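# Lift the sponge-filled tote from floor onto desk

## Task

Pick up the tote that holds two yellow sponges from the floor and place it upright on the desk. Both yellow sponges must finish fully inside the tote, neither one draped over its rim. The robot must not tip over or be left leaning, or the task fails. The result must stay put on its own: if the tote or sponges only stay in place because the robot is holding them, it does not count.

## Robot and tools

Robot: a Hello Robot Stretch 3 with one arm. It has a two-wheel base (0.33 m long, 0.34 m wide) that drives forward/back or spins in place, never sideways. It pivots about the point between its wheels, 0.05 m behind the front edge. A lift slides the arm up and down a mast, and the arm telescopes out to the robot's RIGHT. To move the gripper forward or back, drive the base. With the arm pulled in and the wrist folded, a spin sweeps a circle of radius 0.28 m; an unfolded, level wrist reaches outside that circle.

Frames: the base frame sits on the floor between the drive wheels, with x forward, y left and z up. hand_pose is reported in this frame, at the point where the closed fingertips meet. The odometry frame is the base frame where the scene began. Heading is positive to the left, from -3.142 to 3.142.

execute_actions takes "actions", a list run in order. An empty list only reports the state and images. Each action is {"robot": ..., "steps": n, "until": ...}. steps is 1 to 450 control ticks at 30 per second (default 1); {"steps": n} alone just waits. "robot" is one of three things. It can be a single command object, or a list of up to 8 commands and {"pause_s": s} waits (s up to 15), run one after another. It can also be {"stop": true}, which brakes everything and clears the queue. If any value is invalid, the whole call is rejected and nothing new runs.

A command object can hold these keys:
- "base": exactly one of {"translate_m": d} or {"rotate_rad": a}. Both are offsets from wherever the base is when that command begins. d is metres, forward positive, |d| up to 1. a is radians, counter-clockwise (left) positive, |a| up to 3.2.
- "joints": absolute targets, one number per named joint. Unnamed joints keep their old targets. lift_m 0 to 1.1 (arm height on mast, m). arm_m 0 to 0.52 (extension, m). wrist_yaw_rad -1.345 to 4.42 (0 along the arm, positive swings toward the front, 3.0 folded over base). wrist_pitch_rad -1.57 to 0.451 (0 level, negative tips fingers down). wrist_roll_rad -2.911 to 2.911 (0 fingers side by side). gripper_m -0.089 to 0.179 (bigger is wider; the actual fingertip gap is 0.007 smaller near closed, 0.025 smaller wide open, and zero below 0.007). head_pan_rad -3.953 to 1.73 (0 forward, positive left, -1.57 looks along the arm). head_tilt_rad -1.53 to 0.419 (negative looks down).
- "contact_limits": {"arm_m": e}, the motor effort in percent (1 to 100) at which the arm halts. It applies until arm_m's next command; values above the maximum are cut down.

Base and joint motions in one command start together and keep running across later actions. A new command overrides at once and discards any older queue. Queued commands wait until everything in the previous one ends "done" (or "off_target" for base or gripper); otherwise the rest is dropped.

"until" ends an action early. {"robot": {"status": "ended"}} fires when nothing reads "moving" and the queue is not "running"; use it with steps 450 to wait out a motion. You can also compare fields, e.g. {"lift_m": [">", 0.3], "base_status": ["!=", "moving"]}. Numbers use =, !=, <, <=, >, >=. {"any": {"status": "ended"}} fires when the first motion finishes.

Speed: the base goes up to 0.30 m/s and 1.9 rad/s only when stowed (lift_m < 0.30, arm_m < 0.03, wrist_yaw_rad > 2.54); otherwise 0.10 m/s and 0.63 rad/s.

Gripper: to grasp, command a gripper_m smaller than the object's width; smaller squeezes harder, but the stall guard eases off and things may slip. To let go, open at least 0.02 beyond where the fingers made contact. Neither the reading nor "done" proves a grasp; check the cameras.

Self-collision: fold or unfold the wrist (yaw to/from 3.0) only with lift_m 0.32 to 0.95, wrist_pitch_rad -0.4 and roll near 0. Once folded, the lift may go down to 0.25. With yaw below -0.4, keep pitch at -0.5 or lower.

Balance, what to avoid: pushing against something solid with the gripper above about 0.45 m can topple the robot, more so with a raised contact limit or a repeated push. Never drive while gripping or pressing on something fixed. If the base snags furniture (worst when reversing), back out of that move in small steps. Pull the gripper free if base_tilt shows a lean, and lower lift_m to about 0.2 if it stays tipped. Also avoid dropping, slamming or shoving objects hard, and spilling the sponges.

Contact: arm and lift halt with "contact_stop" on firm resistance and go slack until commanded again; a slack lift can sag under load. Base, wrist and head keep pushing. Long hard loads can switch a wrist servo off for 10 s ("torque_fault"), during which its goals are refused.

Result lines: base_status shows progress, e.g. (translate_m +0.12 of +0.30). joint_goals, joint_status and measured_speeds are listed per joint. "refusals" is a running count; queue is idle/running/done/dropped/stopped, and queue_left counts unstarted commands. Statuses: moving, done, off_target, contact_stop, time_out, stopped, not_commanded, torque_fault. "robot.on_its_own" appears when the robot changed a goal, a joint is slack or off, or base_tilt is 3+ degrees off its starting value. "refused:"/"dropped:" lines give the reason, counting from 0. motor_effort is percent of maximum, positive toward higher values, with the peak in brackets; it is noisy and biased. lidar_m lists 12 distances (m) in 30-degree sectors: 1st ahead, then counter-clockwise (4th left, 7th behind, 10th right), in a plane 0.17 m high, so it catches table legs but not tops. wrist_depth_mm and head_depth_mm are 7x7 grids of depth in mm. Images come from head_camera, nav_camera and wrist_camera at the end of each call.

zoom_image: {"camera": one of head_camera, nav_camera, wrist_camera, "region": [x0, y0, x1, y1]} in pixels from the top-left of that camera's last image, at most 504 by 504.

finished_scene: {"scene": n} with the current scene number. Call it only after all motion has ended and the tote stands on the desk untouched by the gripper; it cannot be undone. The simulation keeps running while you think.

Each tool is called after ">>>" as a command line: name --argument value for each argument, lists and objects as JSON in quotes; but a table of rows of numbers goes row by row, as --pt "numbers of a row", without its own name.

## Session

>>> execute_actions --actions '[{"robot":{"joints":{"head_tilt_rad":-0.6}},"steps":200,"until":{"robot":{"status":"ended"}}}]'

Scene clock: 0.90 s.
robot.base_odometry: x=+0.000 y=+0.000 heading=+0.000 (m, m, rad; robot's odometry frame)
robot.turned_by_wheels: +0.000 (rad since the last result)
robot.turned_by_imu: +0.000 (rad since the last result)
robot.base_tilt: forward=-0.2 right=-0.7 (deg)
robot.lidar_m: 1.88 1.32 1.49 2.17 2.16 1.91 2.00 2.44 2.45 1.61 1.31 1.62
robot.head_depth_mm: 1652 1763 1862 2031 1878 1534 1284 / 1796 1943 2085 2258 1884 1535 1286 / 1981 2156 2362 2406 1875 1511 1283 / 1890 2089 2362 2391 1873 1502 1275 / 1755 1926 2150 2281 1856 1489 1263 / 1648 1800 1962 2112 1831 1508 1265 / 1544 1686 1542 1187 1673 1492 1265
robot.base_status: not_commanded
robot.joint_positions: lift_m=+0.581 arm_m=+0.001 wrist_yaw_rad=+2.901 wrist_pitch_rad=-0.372 wrist_roll_rad=-0.012 gripper_m=+0.037 head_pan_rad=+0.017 head_tilt_rad=-0.592
robot.joint_goals: lift_m=+0.581 arm_m=+0.001 wrist_yaw_rad=+2.901 wrist_pitch_rad=-0.372 wrist_roll_rad=-0.012 gripper_m=+0.037 head_pan_rad=+0.017 head_tilt_rad=-0.600
robot.joint_status: lift_m=not_commanded arm_m=not_commanded wrist_yaw_rad=not_commanded wrist_pitch_rad=not_commanded wrist_roll_rad=not_commanded gripper_m=not_commanded head_pan_rad=not_commanded head_tilt_rad=done
robot.measured_speeds: translate_m=+0.000 rotate_rad=+0.000 lift_m=+0.000 arm_m=+0.000 wrist_yaw_rad=+0.000 wrist_pitch_rad=+0.000 wrist_roll_rad=+0.000 head_pan_rad=+0.000 head_tilt_rad=+0.000
robot: refusals=0 queue=done queue_left=0
robot.motor_effort: left_wheel=+1(1) right_wheel=+0(0) lift_m=+24(23) arm_m=-1(1) wrist_yaw_rad=+1(0) wrist_pitch_rad=+4(4) wrist_roll_rad=+0(0) gripper_m=+0(0) head_pan_rad=+0(0) head_tilt_rad=-3(28) (%)
robot.hand_pose: x=+0.0335 y=+0.0770 z=+0.6039 quat_wxyz=(+0.213, +0.701, +0.048, +0.679) (m; robot's base frame)
robot.wrist_depth_mm: - - - - - - 923 / - - - - - - - / - - - - - - - / - - - - - - - / - - - - - - - / 935 - - 929 975 947 968 / 792 764 781 796 773 793 812
pictures: head_camera (sideways: a quarter turn clockwise sets it upright), nav_camera (sideways: a quarter turn counterclockwise sets it upright), wrist_camera
Images, in order (width x height): head_camera 896x504, nav_camera 672x504, wrist_camera 644x364.

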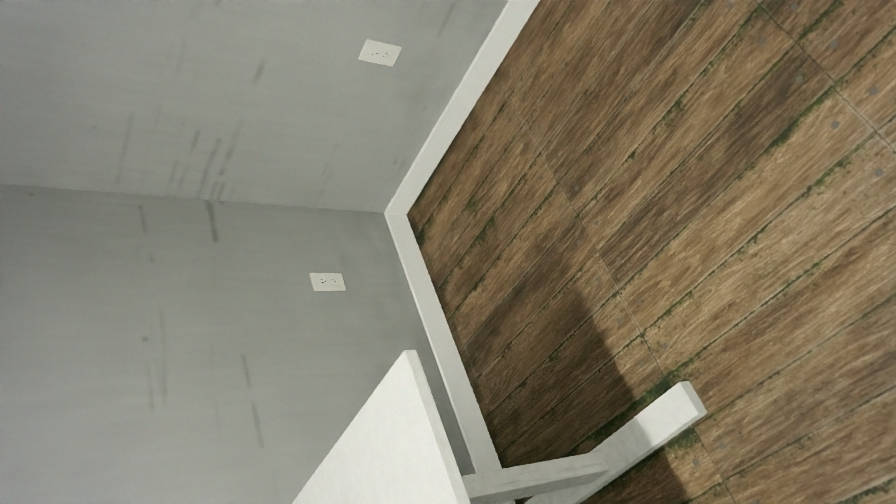

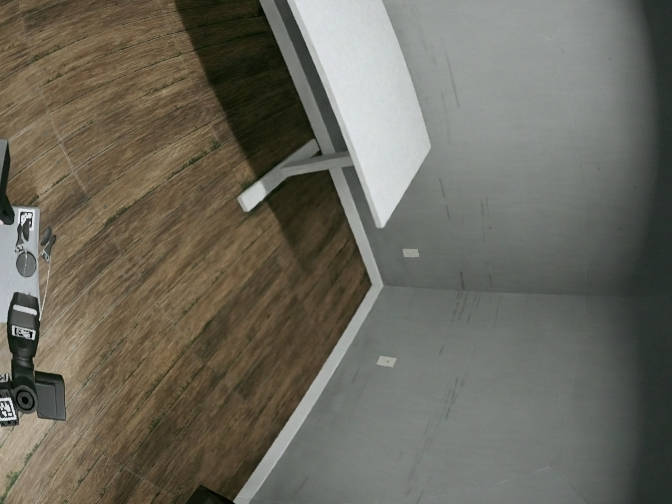

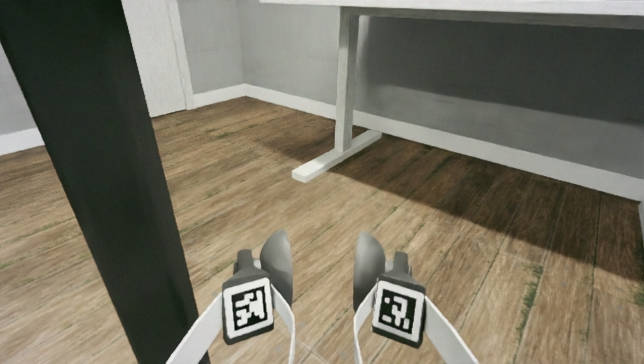

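>>> execute_actions --actions '[{"robot":{"joints":{"head_pan_rad":-2.2,"lift_m":0.28}},"steps":200,"until":{"robot":{"head_pan_rad_status":"done"}}}]'

Scene clock: 3.63 s.
robot.base_odometry: x=+0.000 y=+0.000 heading=+0.000 (m, m, rad; robot's odometry frame)
robot.turned_by_wheels: +0.000 (rad since the last result)
robot.turned_by_imu: +0.000 (rad since the last result)
robot.base_tilt: forward=-0.2 right=-0.7 (deg)
robot.lidar_m: 1.87 1.32 1.49 2.17 2.16 1.91 2.00 2.44 2.45 1.62 1.31 1.63
robot.head_depth_mm: 2535 2245 2435 2435 1893 1528 1296 / 2629 2299 2502 2445 1878 1521 1278 / 2672 2373 2544 2411 1849 1511 1284 / 2757 2426 2686 2417 1857 1503 1277 / 2816 3094 3139 2408 1841 1505 1266 / 2931 3186 3339 2376 1841 1497 1266 / 2657 2799 2964 2348 1825 1491 1256
robot.base_status: not_commanded
robot.joint_positions: lift_m=+0.441 arm_m=+0.001 wrist_yaw_rad=+2.901 wrist_pitch_rad=-0.372 wrist_roll_rad=-0.012 gripper_m=+0.037 head_pan_rad=-2.193 head_tilt_rad=-0.592
robot.joint_goals: lift_m=+0.280 arm_m=+0.001 wrist_yaw_rad=+2.901 wrist_pitch_rad=-0.372 wrist_roll_rad=-0.012 gripper_m=+0.037 head_pan_rad=-2.200 head_tilt_rad=-0.600
robot.joint_status: lift_m=moving arm_m=not_commanded wrist_yaw_rad=not_commanded wrist_pitch_rad=not_commanded wrist_roll_rad=not_commanded gripper_m=not_commanded head_pan_rad=done head_tilt_rad=done
robot.measured_speeds: translate_m=+0.000 rotate_rad=+0.000 lift_m=-0.110 arm_m=+0.000 wrist_yaw_rad=+0.000 wrist_pitch_rad=+0.000 wrist_roll_rad=+0.000 head_pan_rad=+0.000 head_tilt_rad=+0.000
robot: refusals=0 queue=running queue_left=0
robot.motor_effort: left_wheel=+0(1) right_wheel=-1(0) lift_m=+19(24) arm_m=+0(0) wrist_yaw_rad=+0(1) wrist_pitch_rad=+4(4) wrist_roll_rad=+0(0) gripper_m=+1(0) head_pan_rad=-3(38) head_tilt_rad=-3(3) (%)
robot.hand_pose: x=+0.0335 y=+0.0770 z=+0.4644 quat_wxyz=(+0.213, +0.701, +0.048, +0.679) (m; robot's base frame)
robot.wrist_depth_mm: - - - - - - - / - - - - - - - / - - - - - - - / - - - - - - - / 914 - 915 927 915 952 967 / 750 - 791 748 781 763 775 / 628 632 624 642 630 648 656
pictures: head_camera (sideways: a quarter turn clockwise sets it upright), nav_camera (sideways: a quarter turn counterclockwise sets it upright), wrist_camera
Images, in order (width x height): head_camera 896x504, nav_camera 672x504, wrist_camera 644x364.

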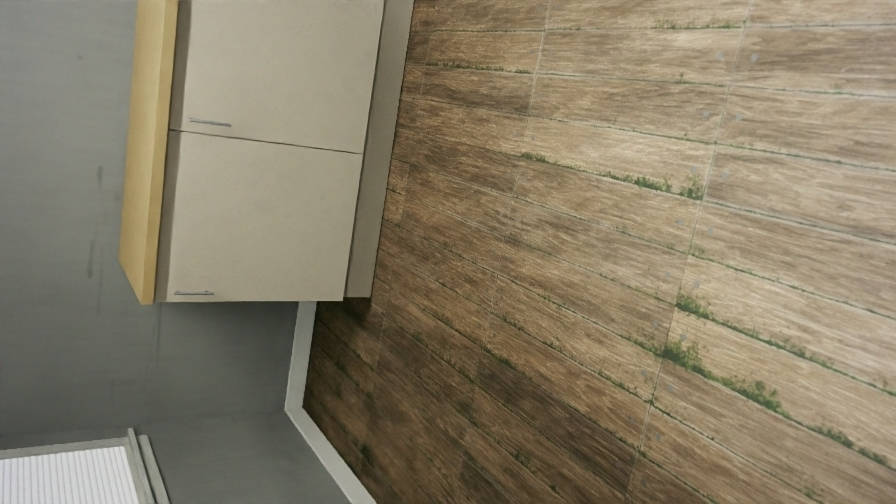

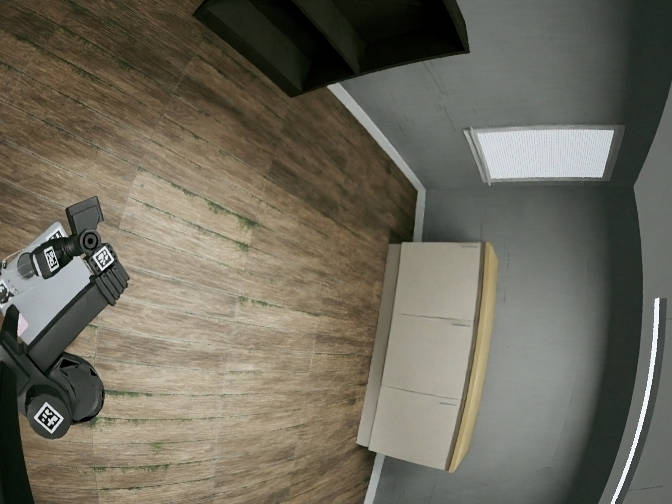

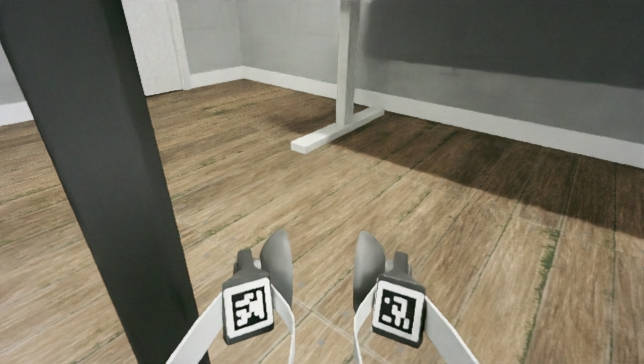

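>>> execute_actions --actions '[{"robot":{"joints":{"head_pan_rad":-3.6}},"steps":200,"until":{"robot":{"status":"ended"}}}]'

Scene clock: 5.87 s.
robot.base_odometry: x=+0.000 y=+0.000 heading=+0.000 (m, m, rad; robot's odometry frame)
robot.turned_by_wheels: +0.000 (rad since the last result)
robot.turned_by_imu: +0.000 (rad since the last result)
robot.base_tilt: forward=-0.2 right=-0.7 (deg)
robot.lidar_m: 1.87 1.32 1.49 2.16 2.16 1.91 2.00 2.43 2.46 1.61 1.31 1.63
robot.head_depth_mm: 1813 1965 2186 2311 1840 1541 1318 / 1887 2053 2252 2388 1881 1520 1284 / 1964 2142 2387 2426 1858 1523 1277 / 2043 2275 2497 2415 1850 1513 1272 / 2147 2328 2569 2336 1839 1495 1263 / 2262 2345 2408 2264 1841 1493 1262 / 2360 2584 2800 2336 1825 1497 1269
robot.base_status: not_commanded
robot.joint_positions: lift_m=+0.280 arm_m=+0.001 wrist_yaw_rad=+2.901 wrist_pitch_rad=-0.372 wrist_roll_rad=-0.012 gripper_m=+0.037 head_pan_rad=-3.593 head_tilt_rad=-0.593
robot.joint_goals: lift_m=+0.280 arm_m=+0.001 wrist_yaw_rad=+2.901 wrist_pitch_rad=-0.372 wrist_roll_rad=-0.012 gripper_m=+0.037 head_pan_rad=-3.600 head_tilt_rad=-0.600
robot.joint_status: lift_m=done arm_m=not_commanded wrist_yaw_rad=not_commanded wrist_pitch_rad=not_commanded wrist_roll_rad=not_commanded gripper_m=not_commanded head_pan_rad=done head_tilt_rad=done
robot.measured_speeds: translate_m=+0.000 rotate_rad=+0.000 lift_m=+0.000 arm_m=+0.000 wrist_yaw_rad=+0.000 wrist_pitch_rad=+0.000 wrist_roll_rad=+0.000 head_pan_rad=+0.000 head_tilt_rad=+0.000
robot: refusals=0 queue=done queue_left=0
robot.motor_effort: left_wheel=+1(1) right_wheel=+0(1) lift_m=+20(19) arm_m=+0(0) wrist_yaw_rad=+1(0) wrist_pitch_rad=+5(4) wrist_roll_rad=+1(0) gripper_m=+0(0) head_pan_rad=-3(37) head_tilt_rad=-4(3) (%)
robot.hand_pose: x=+0.0335 y=+0.0769 z=+0.3033 quat_wxyz=(+0.213, +0.701, +0.048, +0.679) (m; robot's base frame)
robot.wrist_depth_mm: - - - - - - - / - - - - - - - / - - - - - - - / 827 - 844 850 840 862 883 / 655 - 655 674 670 668 669 / 531 - 566 543 554 556 555 / 448 - - 463 456 466 461
pictures: head_camera (sideways: a quarter turn clockwise sets it upright), nav_camera (sideways: a quarter turn counterclockwise sets it upright), wrist_camera
Images, in order (width x height): head_camera 896x504, nav_camera 672x504, wrist_camera 644x364.

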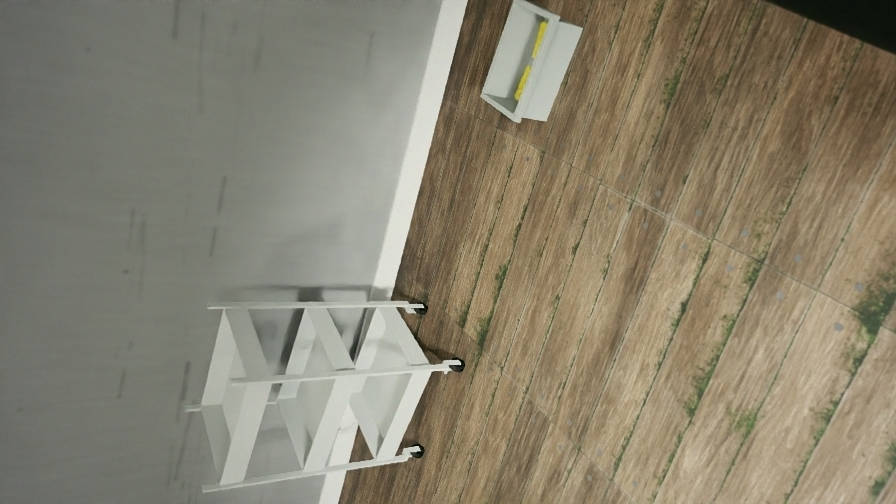

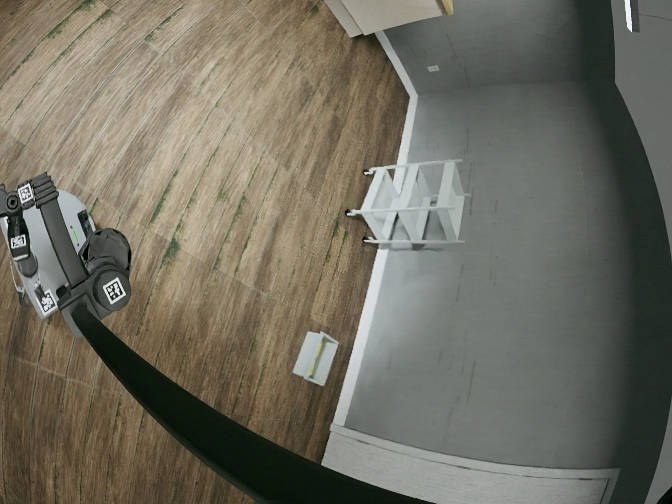

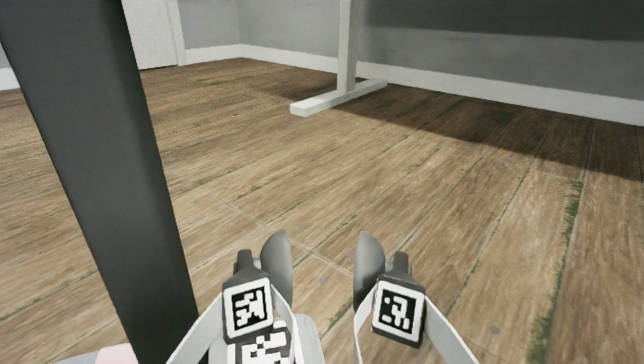

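>>> execute_actions --actions '[{"robot":[{"base":{"rotate_rad":2.47},"joints":{"head_pan_rad":-1.57,"head_tilt_rad":-1.0}},{"base":{"translate_m":0.97}},{"base":{"rotate_rad":1.22}},{"joints":{"lift_m":0.36}},{"joints":{"wrist_yaw_rad":1.57,"arm_m":0.2}},{"joints":{"wrist_pitch_rad":-1.5,"gripper_m":0.08}}],"steps":450,"until":{"robot":{"status":"ended"}}},{"steps":200,"until":{"robot":{"status":"ended"}}}]'

Scene clock: 23.57 s.
robot.base_odometry: x=-0.759 y=+0.604 heading=-2.593 (m, m, rad; robot's odometry frame)
robot.turned_by_wheels: +3.690 (rad since the last result)
robot.turned_by_imu: +3.710 (rad since the last result)
robot.base_tilt: forward=-0.2 right=-0.7 (deg)
robot.lidar_m: 2.23 2.26 2.78 2.24 2.58 1.99 1.45 1.95 1.31 1.21 1.22 1.07
robot.head_depth_mm: 1191 1431 1726 1581 1400 1253 1136 / 1194 1427 1705 1574 1396 1241 1149 / 1174 1397 1698 1561 1401 1246 - / 1161 1378 1678 1567 1392 1220 1157 / 1140 1346 1627 1552 1358 1230 1139 / 1117 1314 1611 1536 1368 1234 1113 / 1107 1306 1564 1551 1357 1224 1111
robot.base_status: done (rotate_rad +1.2199 of +1.2200)
robot.joint_positions: lift_m=+0.360 arm_m=+0.200 wrist_yaw_rad=+1.573 wrist_pitch_rad=-1.494 wrist_roll_rad=-0.012 gripper_m=+0.080 head_pan_rad=-1.576 head_tilt_rad=-0.988
robot.joint_goals: lift_m=+0.360 arm_m=+0.200 wrist_yaw_rad=+1.570 wrist_pitch_rad=-1.500 wrist_roll_rad=-0.012 gripper_m=+0.080 head_pan_rad=-1.570 head_tilt_rad=-1.000
robot.joint_status: lift_m=done arm_m=done wrist_yaw_rad=done wrist_pitch_rad=done wrist_roll_rad=not_commanded gripper_m=done head_pan_rad=done head_tilt_rad=done
robot.measured_speeds: translate_m=+0.000 rotate_rad=+0.000 lift_m=+0.000 arm_m=+0.000 wrist_yaw_rad=+0.000 wrist_pitch_rad=+0.000 wrist_roll_rad=+0.000 head_pan_rad=+0.000 head_tilt_rad=+0.000
robot: refusals=0 queue=done queue_left=0
robot.motor_effort: left_wheel=-1(6) right_wheel=+2(9) lift_m=+28(27) arm_m=+4(5) wrist_yaw_rad=-3(5) wrist_pitch_rad=-2(4) wrist_roll_rad=+0(1) gripper_m=+1(80) head_pan_rad=+3(38) head_tilt_rad=-5(25) (%)
robot.hand_pose: x=-0.0258 y=-0.3448 z=+0.2412 quat_wxyz=(+0.707, +0.706, -0.022, +0.032) (m; robot's base frame)
robot.wrist_depth_mm: 387 388 388 389 389 392 394 / 394 391 387 391 391 391 326 / 392 396 397 396 394 399 326 / - - 398 401 398 400 324 / - - 404 403 402 407 321 / - - 408 410 408 405 343 / - - 410 406 412 416 329
pictures: head_camera (sideways: a quarter turn clockwise sets it upright), nav_camera (sideways: a quarter turn counterclockwise sets it upright), wrist_camera
Images, in order (width x height): head_camera 896x504, nav_camera 672x504, wrist_camera 644x364.

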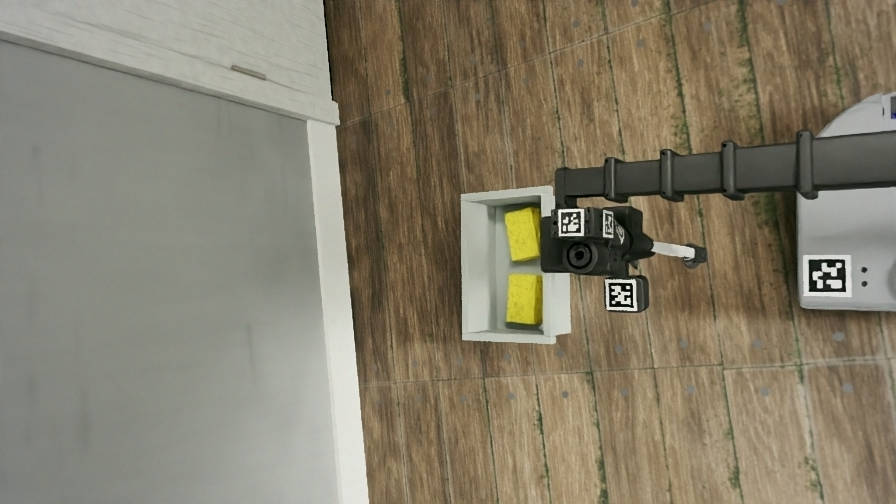

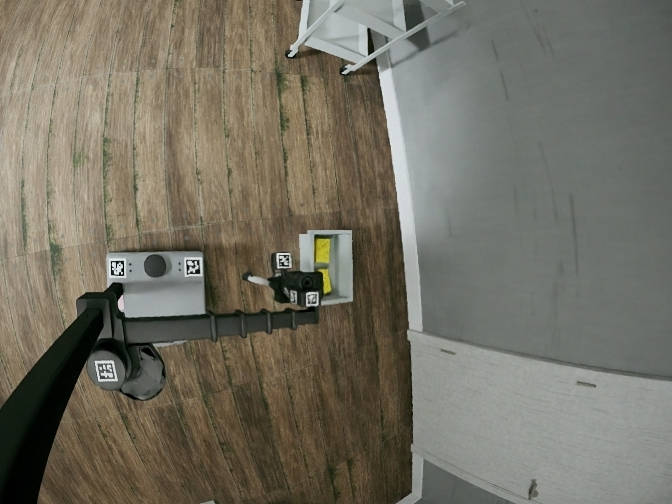

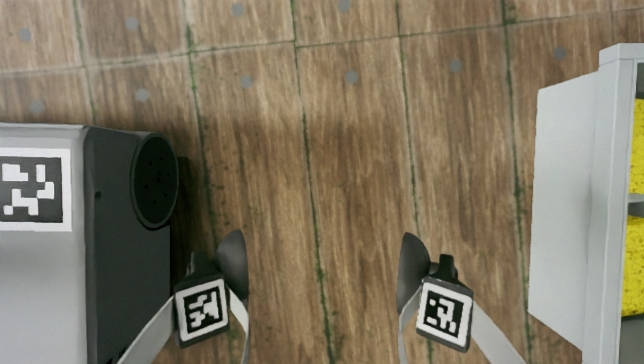

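>>> execute_actions --actions '[{"robot":{"base":{"translate_m":0.015},"joints":{"arm_m":0.43,"lift_m":0.28}},"steps":450,"until":{"robot":{"status":"ended"}}}]'

Scene clock: 28.13 s.
robot.base_odometry: x=-0.772 y=+0.596 heading=-2.593 (m, m, rad; robot's odometry frame)
robot.turned_by_wheels: +0.000 (rad since the last result)
robot.turned_by_imu: +0.000 (rad since the last result)
robot.base_tilt: forward=-0.2 right=-0.7 (deg)
robot.lidar_m: 2.23 2.24 2.77 2.24 2.58 2.00 1.47 1.97 1.31 1.21 1.22 1.06
robot.head_depth_mm: 1215 1430 1733 1588 1397 1254 1140 / 1192 1407 1717 1577 1386 1249 1149 / 1175 1402 1687 1598 1379 1256 - / 1158 1370 1668 1619 1352 1241 1157 / 1135 1345 1640 1557 1351 1233 1131 / 1120 1311 1613 1540 1369 1226 1116 / 1102 1301 1550 1537 1357 1227 1111
robot.base_status: done (translate_m +0.0150 of +0.0150)
robot.joint_positions: lift_m=+0.280 arm_m=+0.430 wrist_yaw_rad=+1.572 wrist_pitch_rad=-1.495 wrist_roll_rad=-0.012 gripper_m=+0.080 head_pan_rad=-1.576 head_tilt_rad=-0.988
robot.joint_goals: lift_m=+0.280 arm_m=+0.430 wrist_yaw_rad=+1.570 wrist_pitch_rad=-1.500 wrist_roll_rad=-0.012 gripper_m=+0.080 head_pan_rad=-1.570 head_tilt_rad=-1.000
robot.joint_status: lift_m=done arm_m=done wrist_yaw_rad=done wrist_pitch_rad=done wrist_roll_rad=not_commanded gripper_m=done head_pan_rad=done head_tilt_rad=done
robot.measured_speeds: translate_m=+0.000 rotate_rad=+0.000 lift_m=+0.000 arm_m=+0.000 wrist_yaw_rad=+0.000 wrist_pitch_rad=+0.000 wrist_roll_rad=+0.000 head_pan_rad=+0.000 head_tilt_rad=+0.000
robot: refusals=0 queue=done queue_left=0
robot.motor_effort: left_wheel=-1(3) right_wheel=+2(4) lift_m=+19(26) arm_m=+4(5) wrist_yaw_rad=-2(3) wrist_pitch_rad=-3(2) wrist_roll_rad=+0(0) gripper_m=+1(1) head_pan_rad=+3(3) head_tilt_rad=-5(5) (%)
robot.hand_pose: x=-0.0260 y=-0.5748 z=+0.1616 quat_wxyz=(+0.707, +0.706, -0.022, +0.031) (m; robot's base frame)
robot.wrist_depth_mm: 306 309 313 311 195 194 194 / 310 316 315 315 267 269 230 / 314 314 316 312 275 296 239 / 318 321 319 318 274 294 240 / 322 321 320 323 319 320 241 / 321 325 323 324 261 312 239 / 328 330 329 327 324 310 241
pictures: head_camera (sideways: a quarter turn clockwise sets it upright), nav_camera (sideways: a quarter turn counterclockwise sets it upright), wrist_camera
Images, in order (width x height): head_camera 896x504, nav_camera 672x504, wrist_camera 644x364.

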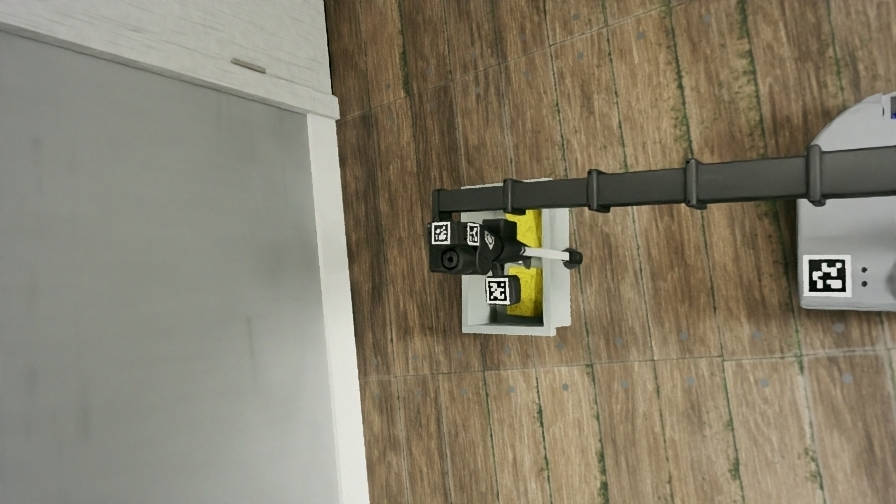

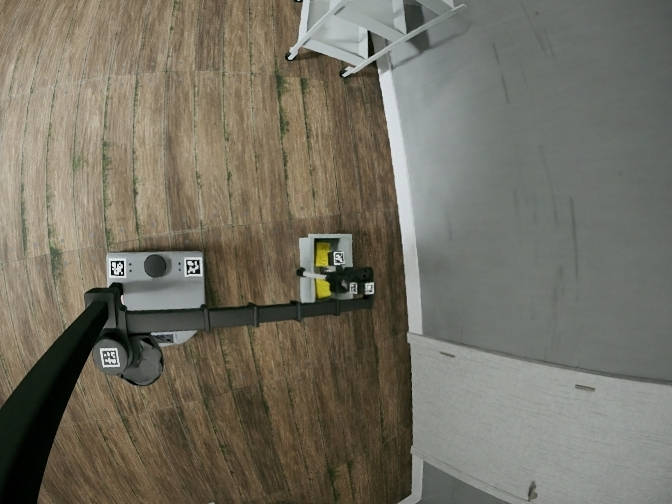

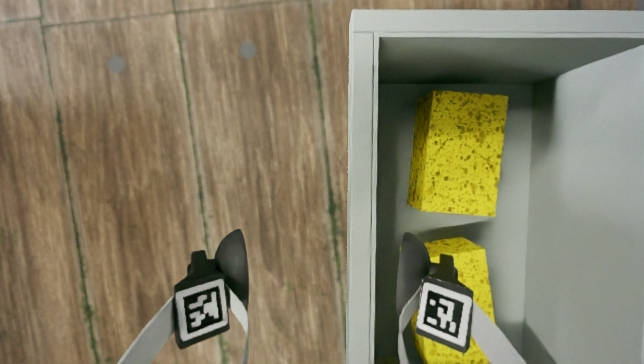

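>>> execute_actions --actions '[{"robot":[{"joints":{"arm_m":0.452,"gripper_m":0.055}},{"joints":{"lift_m":0.19}},{"joints":{"gripper_m":-0.03}},{"pause_s":0.4},{"joints":{"lift_m":0.3}}],"steps":450,"until":{"robot":{"status":"ended"}}}]'

Scene clock: 36.67 s.
robot.base_odometry: x=-0.772 y=+0.596 heading=-2.593 (m, m, rad; robot's odometry frame)
robot.turned_by_wheels: +0.000 (rad since the last result)
robot.turned_by_imu: +0.001 (rad since the last result)
robot.base_tilt: forward=-0.3 right=-0.6 (deg)
robot.lidar_m: 2.22 2.24 2.77 2.25 2.59 1.99 1.46 1.97 0.60 0.58 1.22 1.06
robot.head_depth_mm: 1198 1431 1714 1574 1405 1247 1130 / 1193 1415 1701 1571 1387 1243 1140 / 1170 1386 1689 1590 1361 1253 - / 1161 1365 1659 1585 1313 1247 1159 / 1141 1336 1633 1547 1335 1234 1134 / 1119 1314 1594 1545 1366 1229 1118 / 1097 1290 1565 1547 1364 1230 1107
robot.base_status: done (translate_m +0.0150 of +0.0150)
robot.joint_positions: lift_m=+0.300 arm_m=+0.452 wrist_yaw_rad=+1.572 wrist_pitch_rad=-1.495 wrist_roll_rad=-0.012 gripper_m=-0.023 head_pan_rad=-1.576 head_tilt_rad=-0.989
robot.joint_goals: lift_m=+0.300 arm_m=+0.452 wrist_yaw_rad=+1.570 wrist_pitch_rad=-1.500 wrist_roll_rad=-0.012 gripper_m=-0.024 head_pan_rad=-1.570 head_tilt_rad=-1.000
robot.joint_status: lift_m=done arm_m=done wrist_yaw_rad=done wrist_pitch_rad=done wrist_roll_rad=not_commanded gripper_m=done head_pan_rad=done head_tilt_rad=done
robot.measured_speeds: translate_m=+0.000 rotate_rad=+0.000 lift_m=+0.000 arm_m=+0.000 wrist_yaw_rad=+0.000 wrist_pitch_rad=+0.000 wrist_roll_rad=+0.000 head_pan_rad=+0.000 head_tilt_rad=+0.000
robot: refusals=0 queue=done queue_left=0
robot.on_its_own: gripper_m is held at -0.024, not at your -0.030, by its stall guard, which is not easing now
robot.motor_effort: left_wheel=-1(2) right_wheel=+1(3) lift_m=+30(32) arm_m=+3(3) wrist_yaw_rad=-2(2) wrist_pitch_rad=-2(2) wrist_roll_rad=+0(0) gripper_m=-18(94) head_pan_rad=+3(2) head_tilt_rad=-4(5) (%)
robot.hand_pose: x=-0.0261 y=-0.5969 z=+0.1810 quat_wxyz=(+0.707, +0.706, -0.022, +0.031) (m; robot's base frame)
robot.wrist_depth_mm: 324 326 328 122 176 173 183 / 332 329 331 123 258 242 202 / 335 333 335 124 256 242 202 / 339 337 339 126 258 243 202 / 340 342 344 126 276 250 209 / 342 345 344 125 248 250 209 / 346 347 349 137 251 251 209
pictures: head_camera (sideways: a quarter turn clockwise sets it upright), nav_camera (sideways: a quarter turn counterclockwise sets it upright), wrist_camera
Images, in order (width x height): head_camera 896x504, nav_camera 672x504, wrist_camera 644x364.

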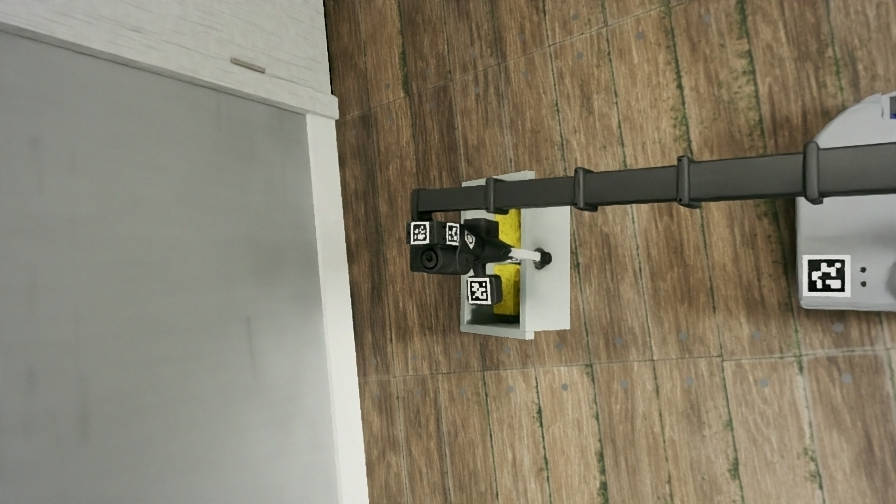

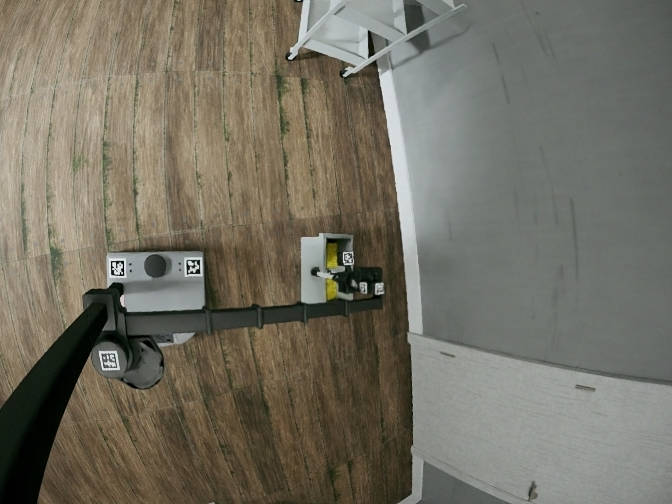

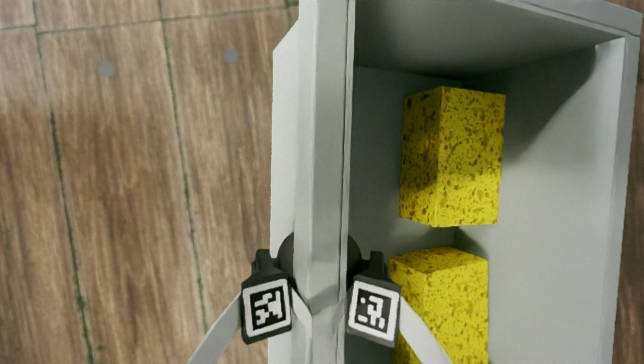

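>>> execute_actions --actions '[{"robot":[{"joints":{"lift_m":0.215}},{"joints":{"gripper_m":0.045}},{"joints":{"lift_m":0.155}}],"steps":450,"until":{"robot":{"status":"ended"}}}]'

Scene clock: 42.07 s.
robot.base_odometry: x=-0.772 y=+0.596 heading=-2.593 (m, m, rad; robot's odometry frame)
robot.turned_by_wheels: +0.000 (rad since the last result)
robot.turned_by_imu: +0.000 (rad since the last result)
robot.base_tilt: forward=-0.2 right=-0.7 (deg)
robot.lidar_m: 2.22 2.25 2.76 2.24 2.59 2.00 1.46 1.97 1.31 1.21 1.22 1.06
robot.head_depth_mm: 1204 1417 1728 1578 1397 1249 1132 / 1192 1409 1699 1575 1397 1242 1147 / 1172 1397 1675 1574 1381 1261 - / 1152 1372 1671 1578 1337 1240 1148 / 1138 1359 1638 1560 1353 1228 1128 / 1115 1319 1614 1540 1363 1227 1116 / 1106 1303 1578 1542 1356 1224 1110
robot.base_status: done (translate_m +0.0150 of +0.0150)
robot.joint_positions: lift_m=+0.155 arm_m=+0.452 wrist_yaw_rad=+1.572 wrist_pitch_rad=-1.496 wrist_roll_rad=-0.012 gripper_m=+0.045 head_pan_rad=-1.576 head_tilt_rad=-0.989
robot.joint_goals: lift_m=+0.155 arm_m=+0.452 wrist_yaw_rad=+1.570 wrist_pitch_rad=-1.500 wrist_roll_rad=-0.012 gripper_m=+0.045 head_pan_rad=-1.570 head_tilt_rad=-1.000
robot.joint_status: lift_m=done arm_m=done wrist_yaw_rad=done wrist_pitch_rad=done wrist_roll_rad=not_commanded gripper_m=done head_pan_rad=done head_tilt_rad=done
robot.measured_speeds: translate_m=+0.000 rotate_rad=+0.000 lift_m=+0.000 arm_m=+0.000 wrist_yaw_rad=+0.000 wrist_pitch_rad=+0.000 wrist_roll_rad=+0.000 head_pan_rad=+0.000 head_tilt_rad=+0.000
robot: refusals=0 queue=done queue_left=0
robot.motor_effort: left_wheel=-1(1) right_wheel=+2(2) lift_m=+19(30) arm_m=+3(3) wrist_yaw_rad=-2(2) wrist_pitch_rad=-2(3) wrist_roll_rad=+0(0) gripper_m=-1(81) head_pan_rad=+3(3) head_tilt_rad=-4(5) (%)
robot.hand_pose: x=-0.0264 y=-0.5969 z=+0.0366 quat_wxyz=(+0.707, +0.706, -0.021, +0.031) (m; robot's base frame)
robot.wrist_depth_mm: 187 187 187 71 179 177 165 / 189 188 190 72 187 188 144 / 191 192 191 73 190 188 144 / 193 193 193 74 190 190 147 / 195 195 194 74 194 193 148 / 197 198 199 75 195 196 188 / 200 200 201 76 198 183 151
pictures: head_camera (sideways: a quarter turn clockwise sets it upright), nav_camera (sideways: a quarter turn counterclockwise sets it upright), wrist_camera
Images, in order (width x height): head_camera 896x504, nav_camera 672x504, wrist_camera 644x364.

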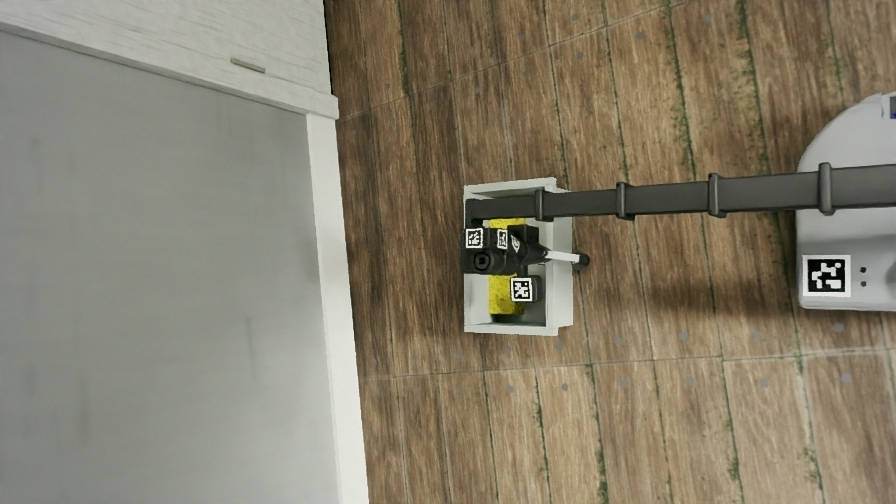

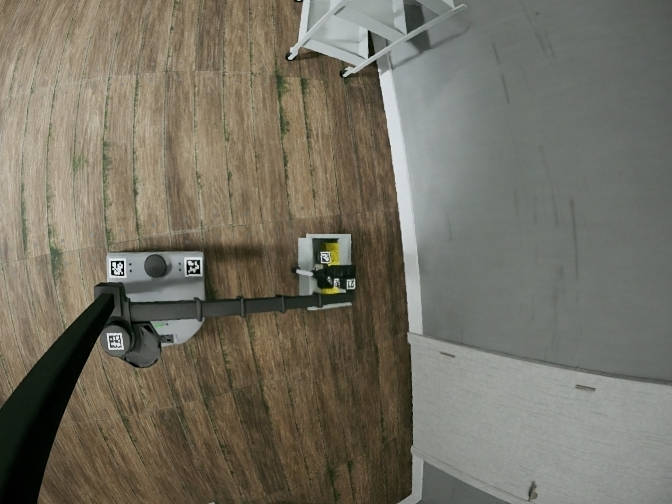

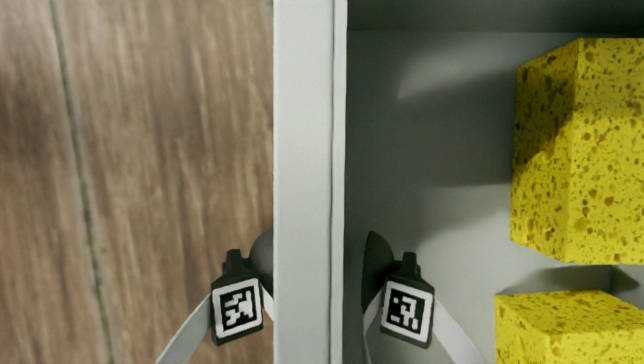

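>>> execute_actions --actions '[{"robot":[{"joints":{"gripper_m":-0.04}},{"pause_s":0.4},{"joints":{"lift_m":0.35}}],"steps":450,"until":{"robot":{"status":"ended"}}}]'

Scene clock: 47.17 s.
robot.base_odometry: x=-0.772 y=+0.596 heading=-2.593 (m, m, rad; robot's odometry frame)
robot.turned_by_wheels: +0.000 (rad since the last result)
robot.turned_by_imu: +0.000 (rad since the last result)
robot.base_tilt: forward=-0.2 right=-0.7 (deg)
robot.lidar_m: 2.22 2.24 2.77 2.24 2.58 2.00 1.47 1.97 1.31 1.21 1.22 1.06
robot.head_depth_mm: 1209 1425 1716 1574 1406 1253 1128 / 1192 1415 1718 1571 1390 1245 1150 / 1169 1386 1682 1543 1386 1242 - / 1159 1366 1658 1270 1353 1240 1163 / 1138 1344 1630 1266 1355 1227 1126 / 1119 1318 1599 1532 1362 1233 1114 / 1099 1289 1566 1531 1370 1224 1113
robot.base_status: done (translate_m +0.0150 of +0.0150)
robot.joint_positions: lift_m=+0.350 arm_m=+0.452 wrist_yaw_rad=+1.572 wrist_pitch_rad=-1.496 wrist_roll_rad=-0.012 gripper_m=-0.026 head_pan_rad=-1.576 head_tilt_rad=-0.989
robot.joint_goals: lift_m=+0.350 arm_m=+0.452 wrist_yaw_rad=+1.570 wrist_pitch_rad=-1.500 wrist_roll_rad=-0.012 gripper_m=-0.027 head_pan_rad=-1.570 head_tilt_rad=-1.000
robot.joint_status: lift_m=done arm_m=done wrist_yaw_rad=done wrist_pitch_rad=done wrist_roll_rad=not_commanded gripper_m=done head_pan_rad=done head_tilt_rad=done
robot.measured_speeds: translate_m=+0.000 rotate_rad=+0.000 lift_m=+0.000 arm_m=+0.000 wrist_yaw_rad=+0.000 wrist_pitch_rad=+0.000 wrist_roll_rad=+0.000 head_pan_rad=+0.000 head_tilt_rad=+0.000
robot: refusals=0 queue=done queue_left=0
robot.on_its_own: gripper_m is held at -0.027, not at your -0.040, by its stall guard, which is still easing
robot.motor_effort: left_wheel=-1(1) right_wheel=+1(2) lift_m=+30(32) arm_m=+3(3) wrist_yaw_rad=-2(2) wrist_pitch_rad=-2(2) wrist_roll_rad=+0(0) gripper_m=-25(100) head_pan_rad=+2(2) head_tilt_rad=-5(5) (%)
robot.hand_pose: x=-0.0264 y=-0.5969 z=+0.2310 quat_wxyz=(+0.707, +0.706, -0.021, +0.031) (m; robot's base frame)
robot.wrist_depth_mm: 376 376 375 72 176 175 161 / 377 380 379 72 189 191 148 / 383 382 382 73 192 193 150 / 385 387 388 74 194 194 152 / 394 393 398 75 195 197 153 / 398 396 401 75 198 200 190 / 399 399 405 76 200 187 156
pictures: head_camera (sideways: a quarter turn clockwise sets it upright), nav_camera (sideways: a quarter turn counterclockwise sets it upright), wrist_camera
Images, in order (width x height): head_camera 896x504, nav_camera 672x504, wrist_camera 644x364.

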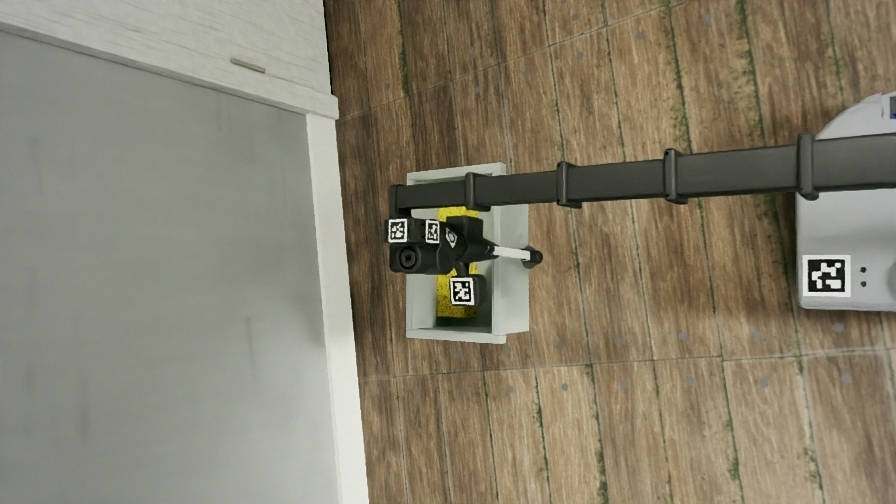

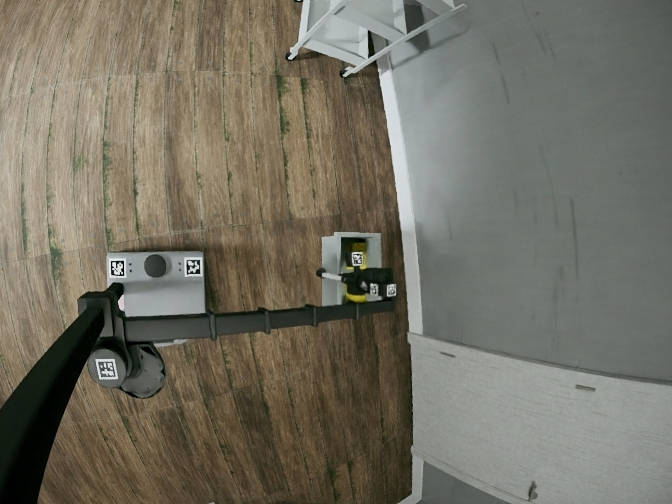

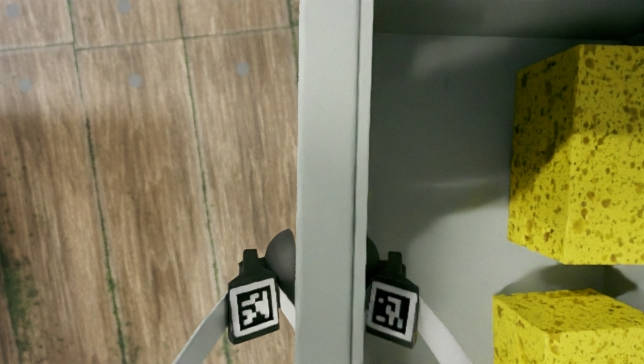

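Good.

>>> execute_actions --actions '[{"robot":[{"base":{"translate_m":-0.62},"joints":{"lift_m":1.05,"arm_m":0.3,"head_tilt_rad":-0.7}},{"base":{"rotate_rad":-1.49}},{"base":{"translate_m":-0.15},"joints":{"arm_m":0.5}}],"steps":450,"until":{"robot":{"status":"ended"}}}]'

Scene clock: 62.20 s.
robot.base_odometry: x=-0.155 y=+0.798 heading=+2.200 (m, m, rad; robot's odometry frame)
robot.turned_by_wheels: -1.490 (rad since the last result)
robot.turned_by_imu: -1.498 (rad since the last result)
robot.base_tilt: forward=-0.2 right=-0.7 (deg)
robot.lidar_m: 1.41 1.48 1.69 2.82 2.88 2.39 2.09 1.40 1.41 0.86 1.38 1.50
robot.head_depth_mm: - 1333 1201 913 1553 1415 1218 / 1197 1271 705 908 805 1407 1215 / 1170 813 690 907 796 1403 1216 / 1166 806 688 901 796 1390 1197 / 1149 803 688 891 791 1404 1197 / 1143 1256 1109 891 768 1376 1199 / 1139 1266 1244 883 763 1386 1189
robot.base_status: done (translate_m -0.1500 of -0.1500)
robot.joint_positions: lift_m=+1.050 arm_m=+0.500 wrist_yaw_rad=+1.572 wrist_pitch_rad=-1.497 wrist_roll_rad=-0.012 gripper_m=-0.014 head_pan_rad=-1.576 head_tilt_rad=-0.705
robot.joint_goals: lift_m=+1.050 arm_m=+0.500 wrist_yaw_rad=+1.570 wrist_pitch_rad=-1.500 wrist_roll_rad=-0.012 gripper_m=-0.015 head_pan_rad=-1.570 head_tilt_rad=-0.700
robot.joint_status: lift_m=done arm_m=done wrist_yaw_rad=done wrist_pitch_rad=done wrist_roll_rad=not_commanded gripper_m=done head_pan_rad=done head_tilt_rad=done
robot.measured_speeds: translate_m=+0.000 rotate_rad=+0.000 lift_m=+0.000 arm_m=+0.000 wrist_yaw_rad=+0.000 wrist_pitch_rad=+0.000 wrist_roll_rad=+0.000 head_pan_rad=+0.000 head_tilt_rad=+0.000
robot: refusals=0 queue=done queue_left=0
robot.on_its_own: gripper_m is held at -0.015, not at your -0.040, by its stall guard, which is not easing now
robot.motor_effort: left_wheel=+3(9) right_wheel=-2(8) lift_m=+29(31) arm_m=+4(6) wrist_yaw_rad=-2(2) wrist_pitch_rad=-2(3) wrist_roll_rad=+0(0) gripper_m=-20(24) head_pan_rad=+3(3) head_tilt_rad=+1(19) (%)
robot.hand_pose: x=-0.0265 y=-0.6448 z=+0.9310 quat_wxyz=(+0.707, +0.706, -0.021, +0.031) (m; robot's base frame)
robot.wrist_depth_mm: - - 356 74 171 169 166 / - - 362 74 192 194 153 / - - 366 75 195 196 154 / - - 369 75 196 197 155 / - - 370 76 197 196 156 / - - - 76 199 201 186 / - - 382 77 200 182 160
pictures: head_camera (sideways: a quarter turn clockwise sets it upright), nav_camera (sideways: a quarter turn counterclockwise sets it upright), wrist_camera
Images, in order (width x height): head_camera 896x504, nav_camera 672x504, wrist_camera 644x364.

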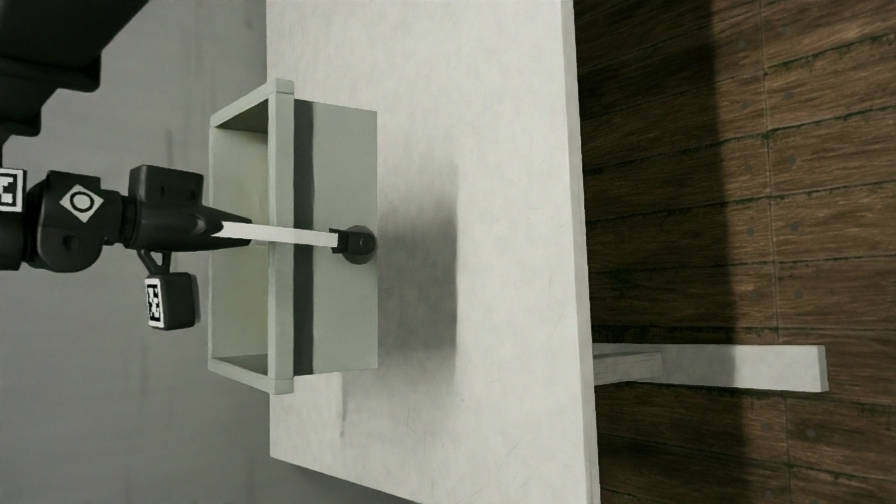

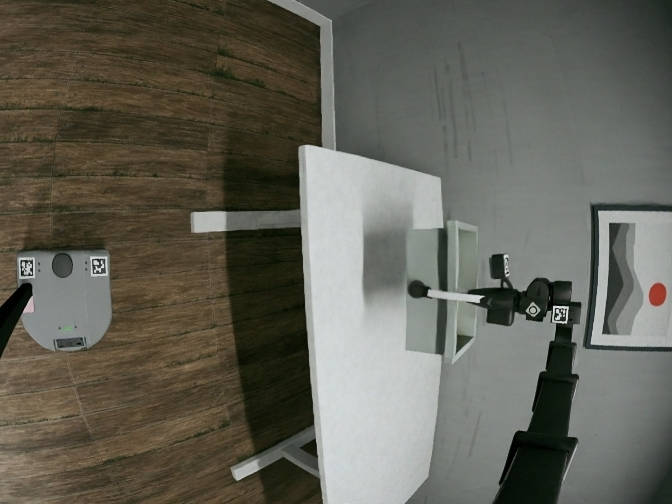

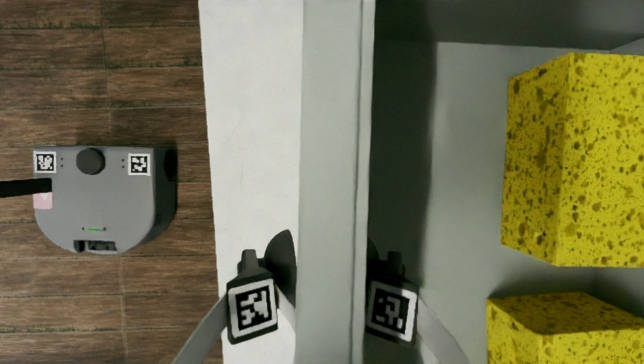

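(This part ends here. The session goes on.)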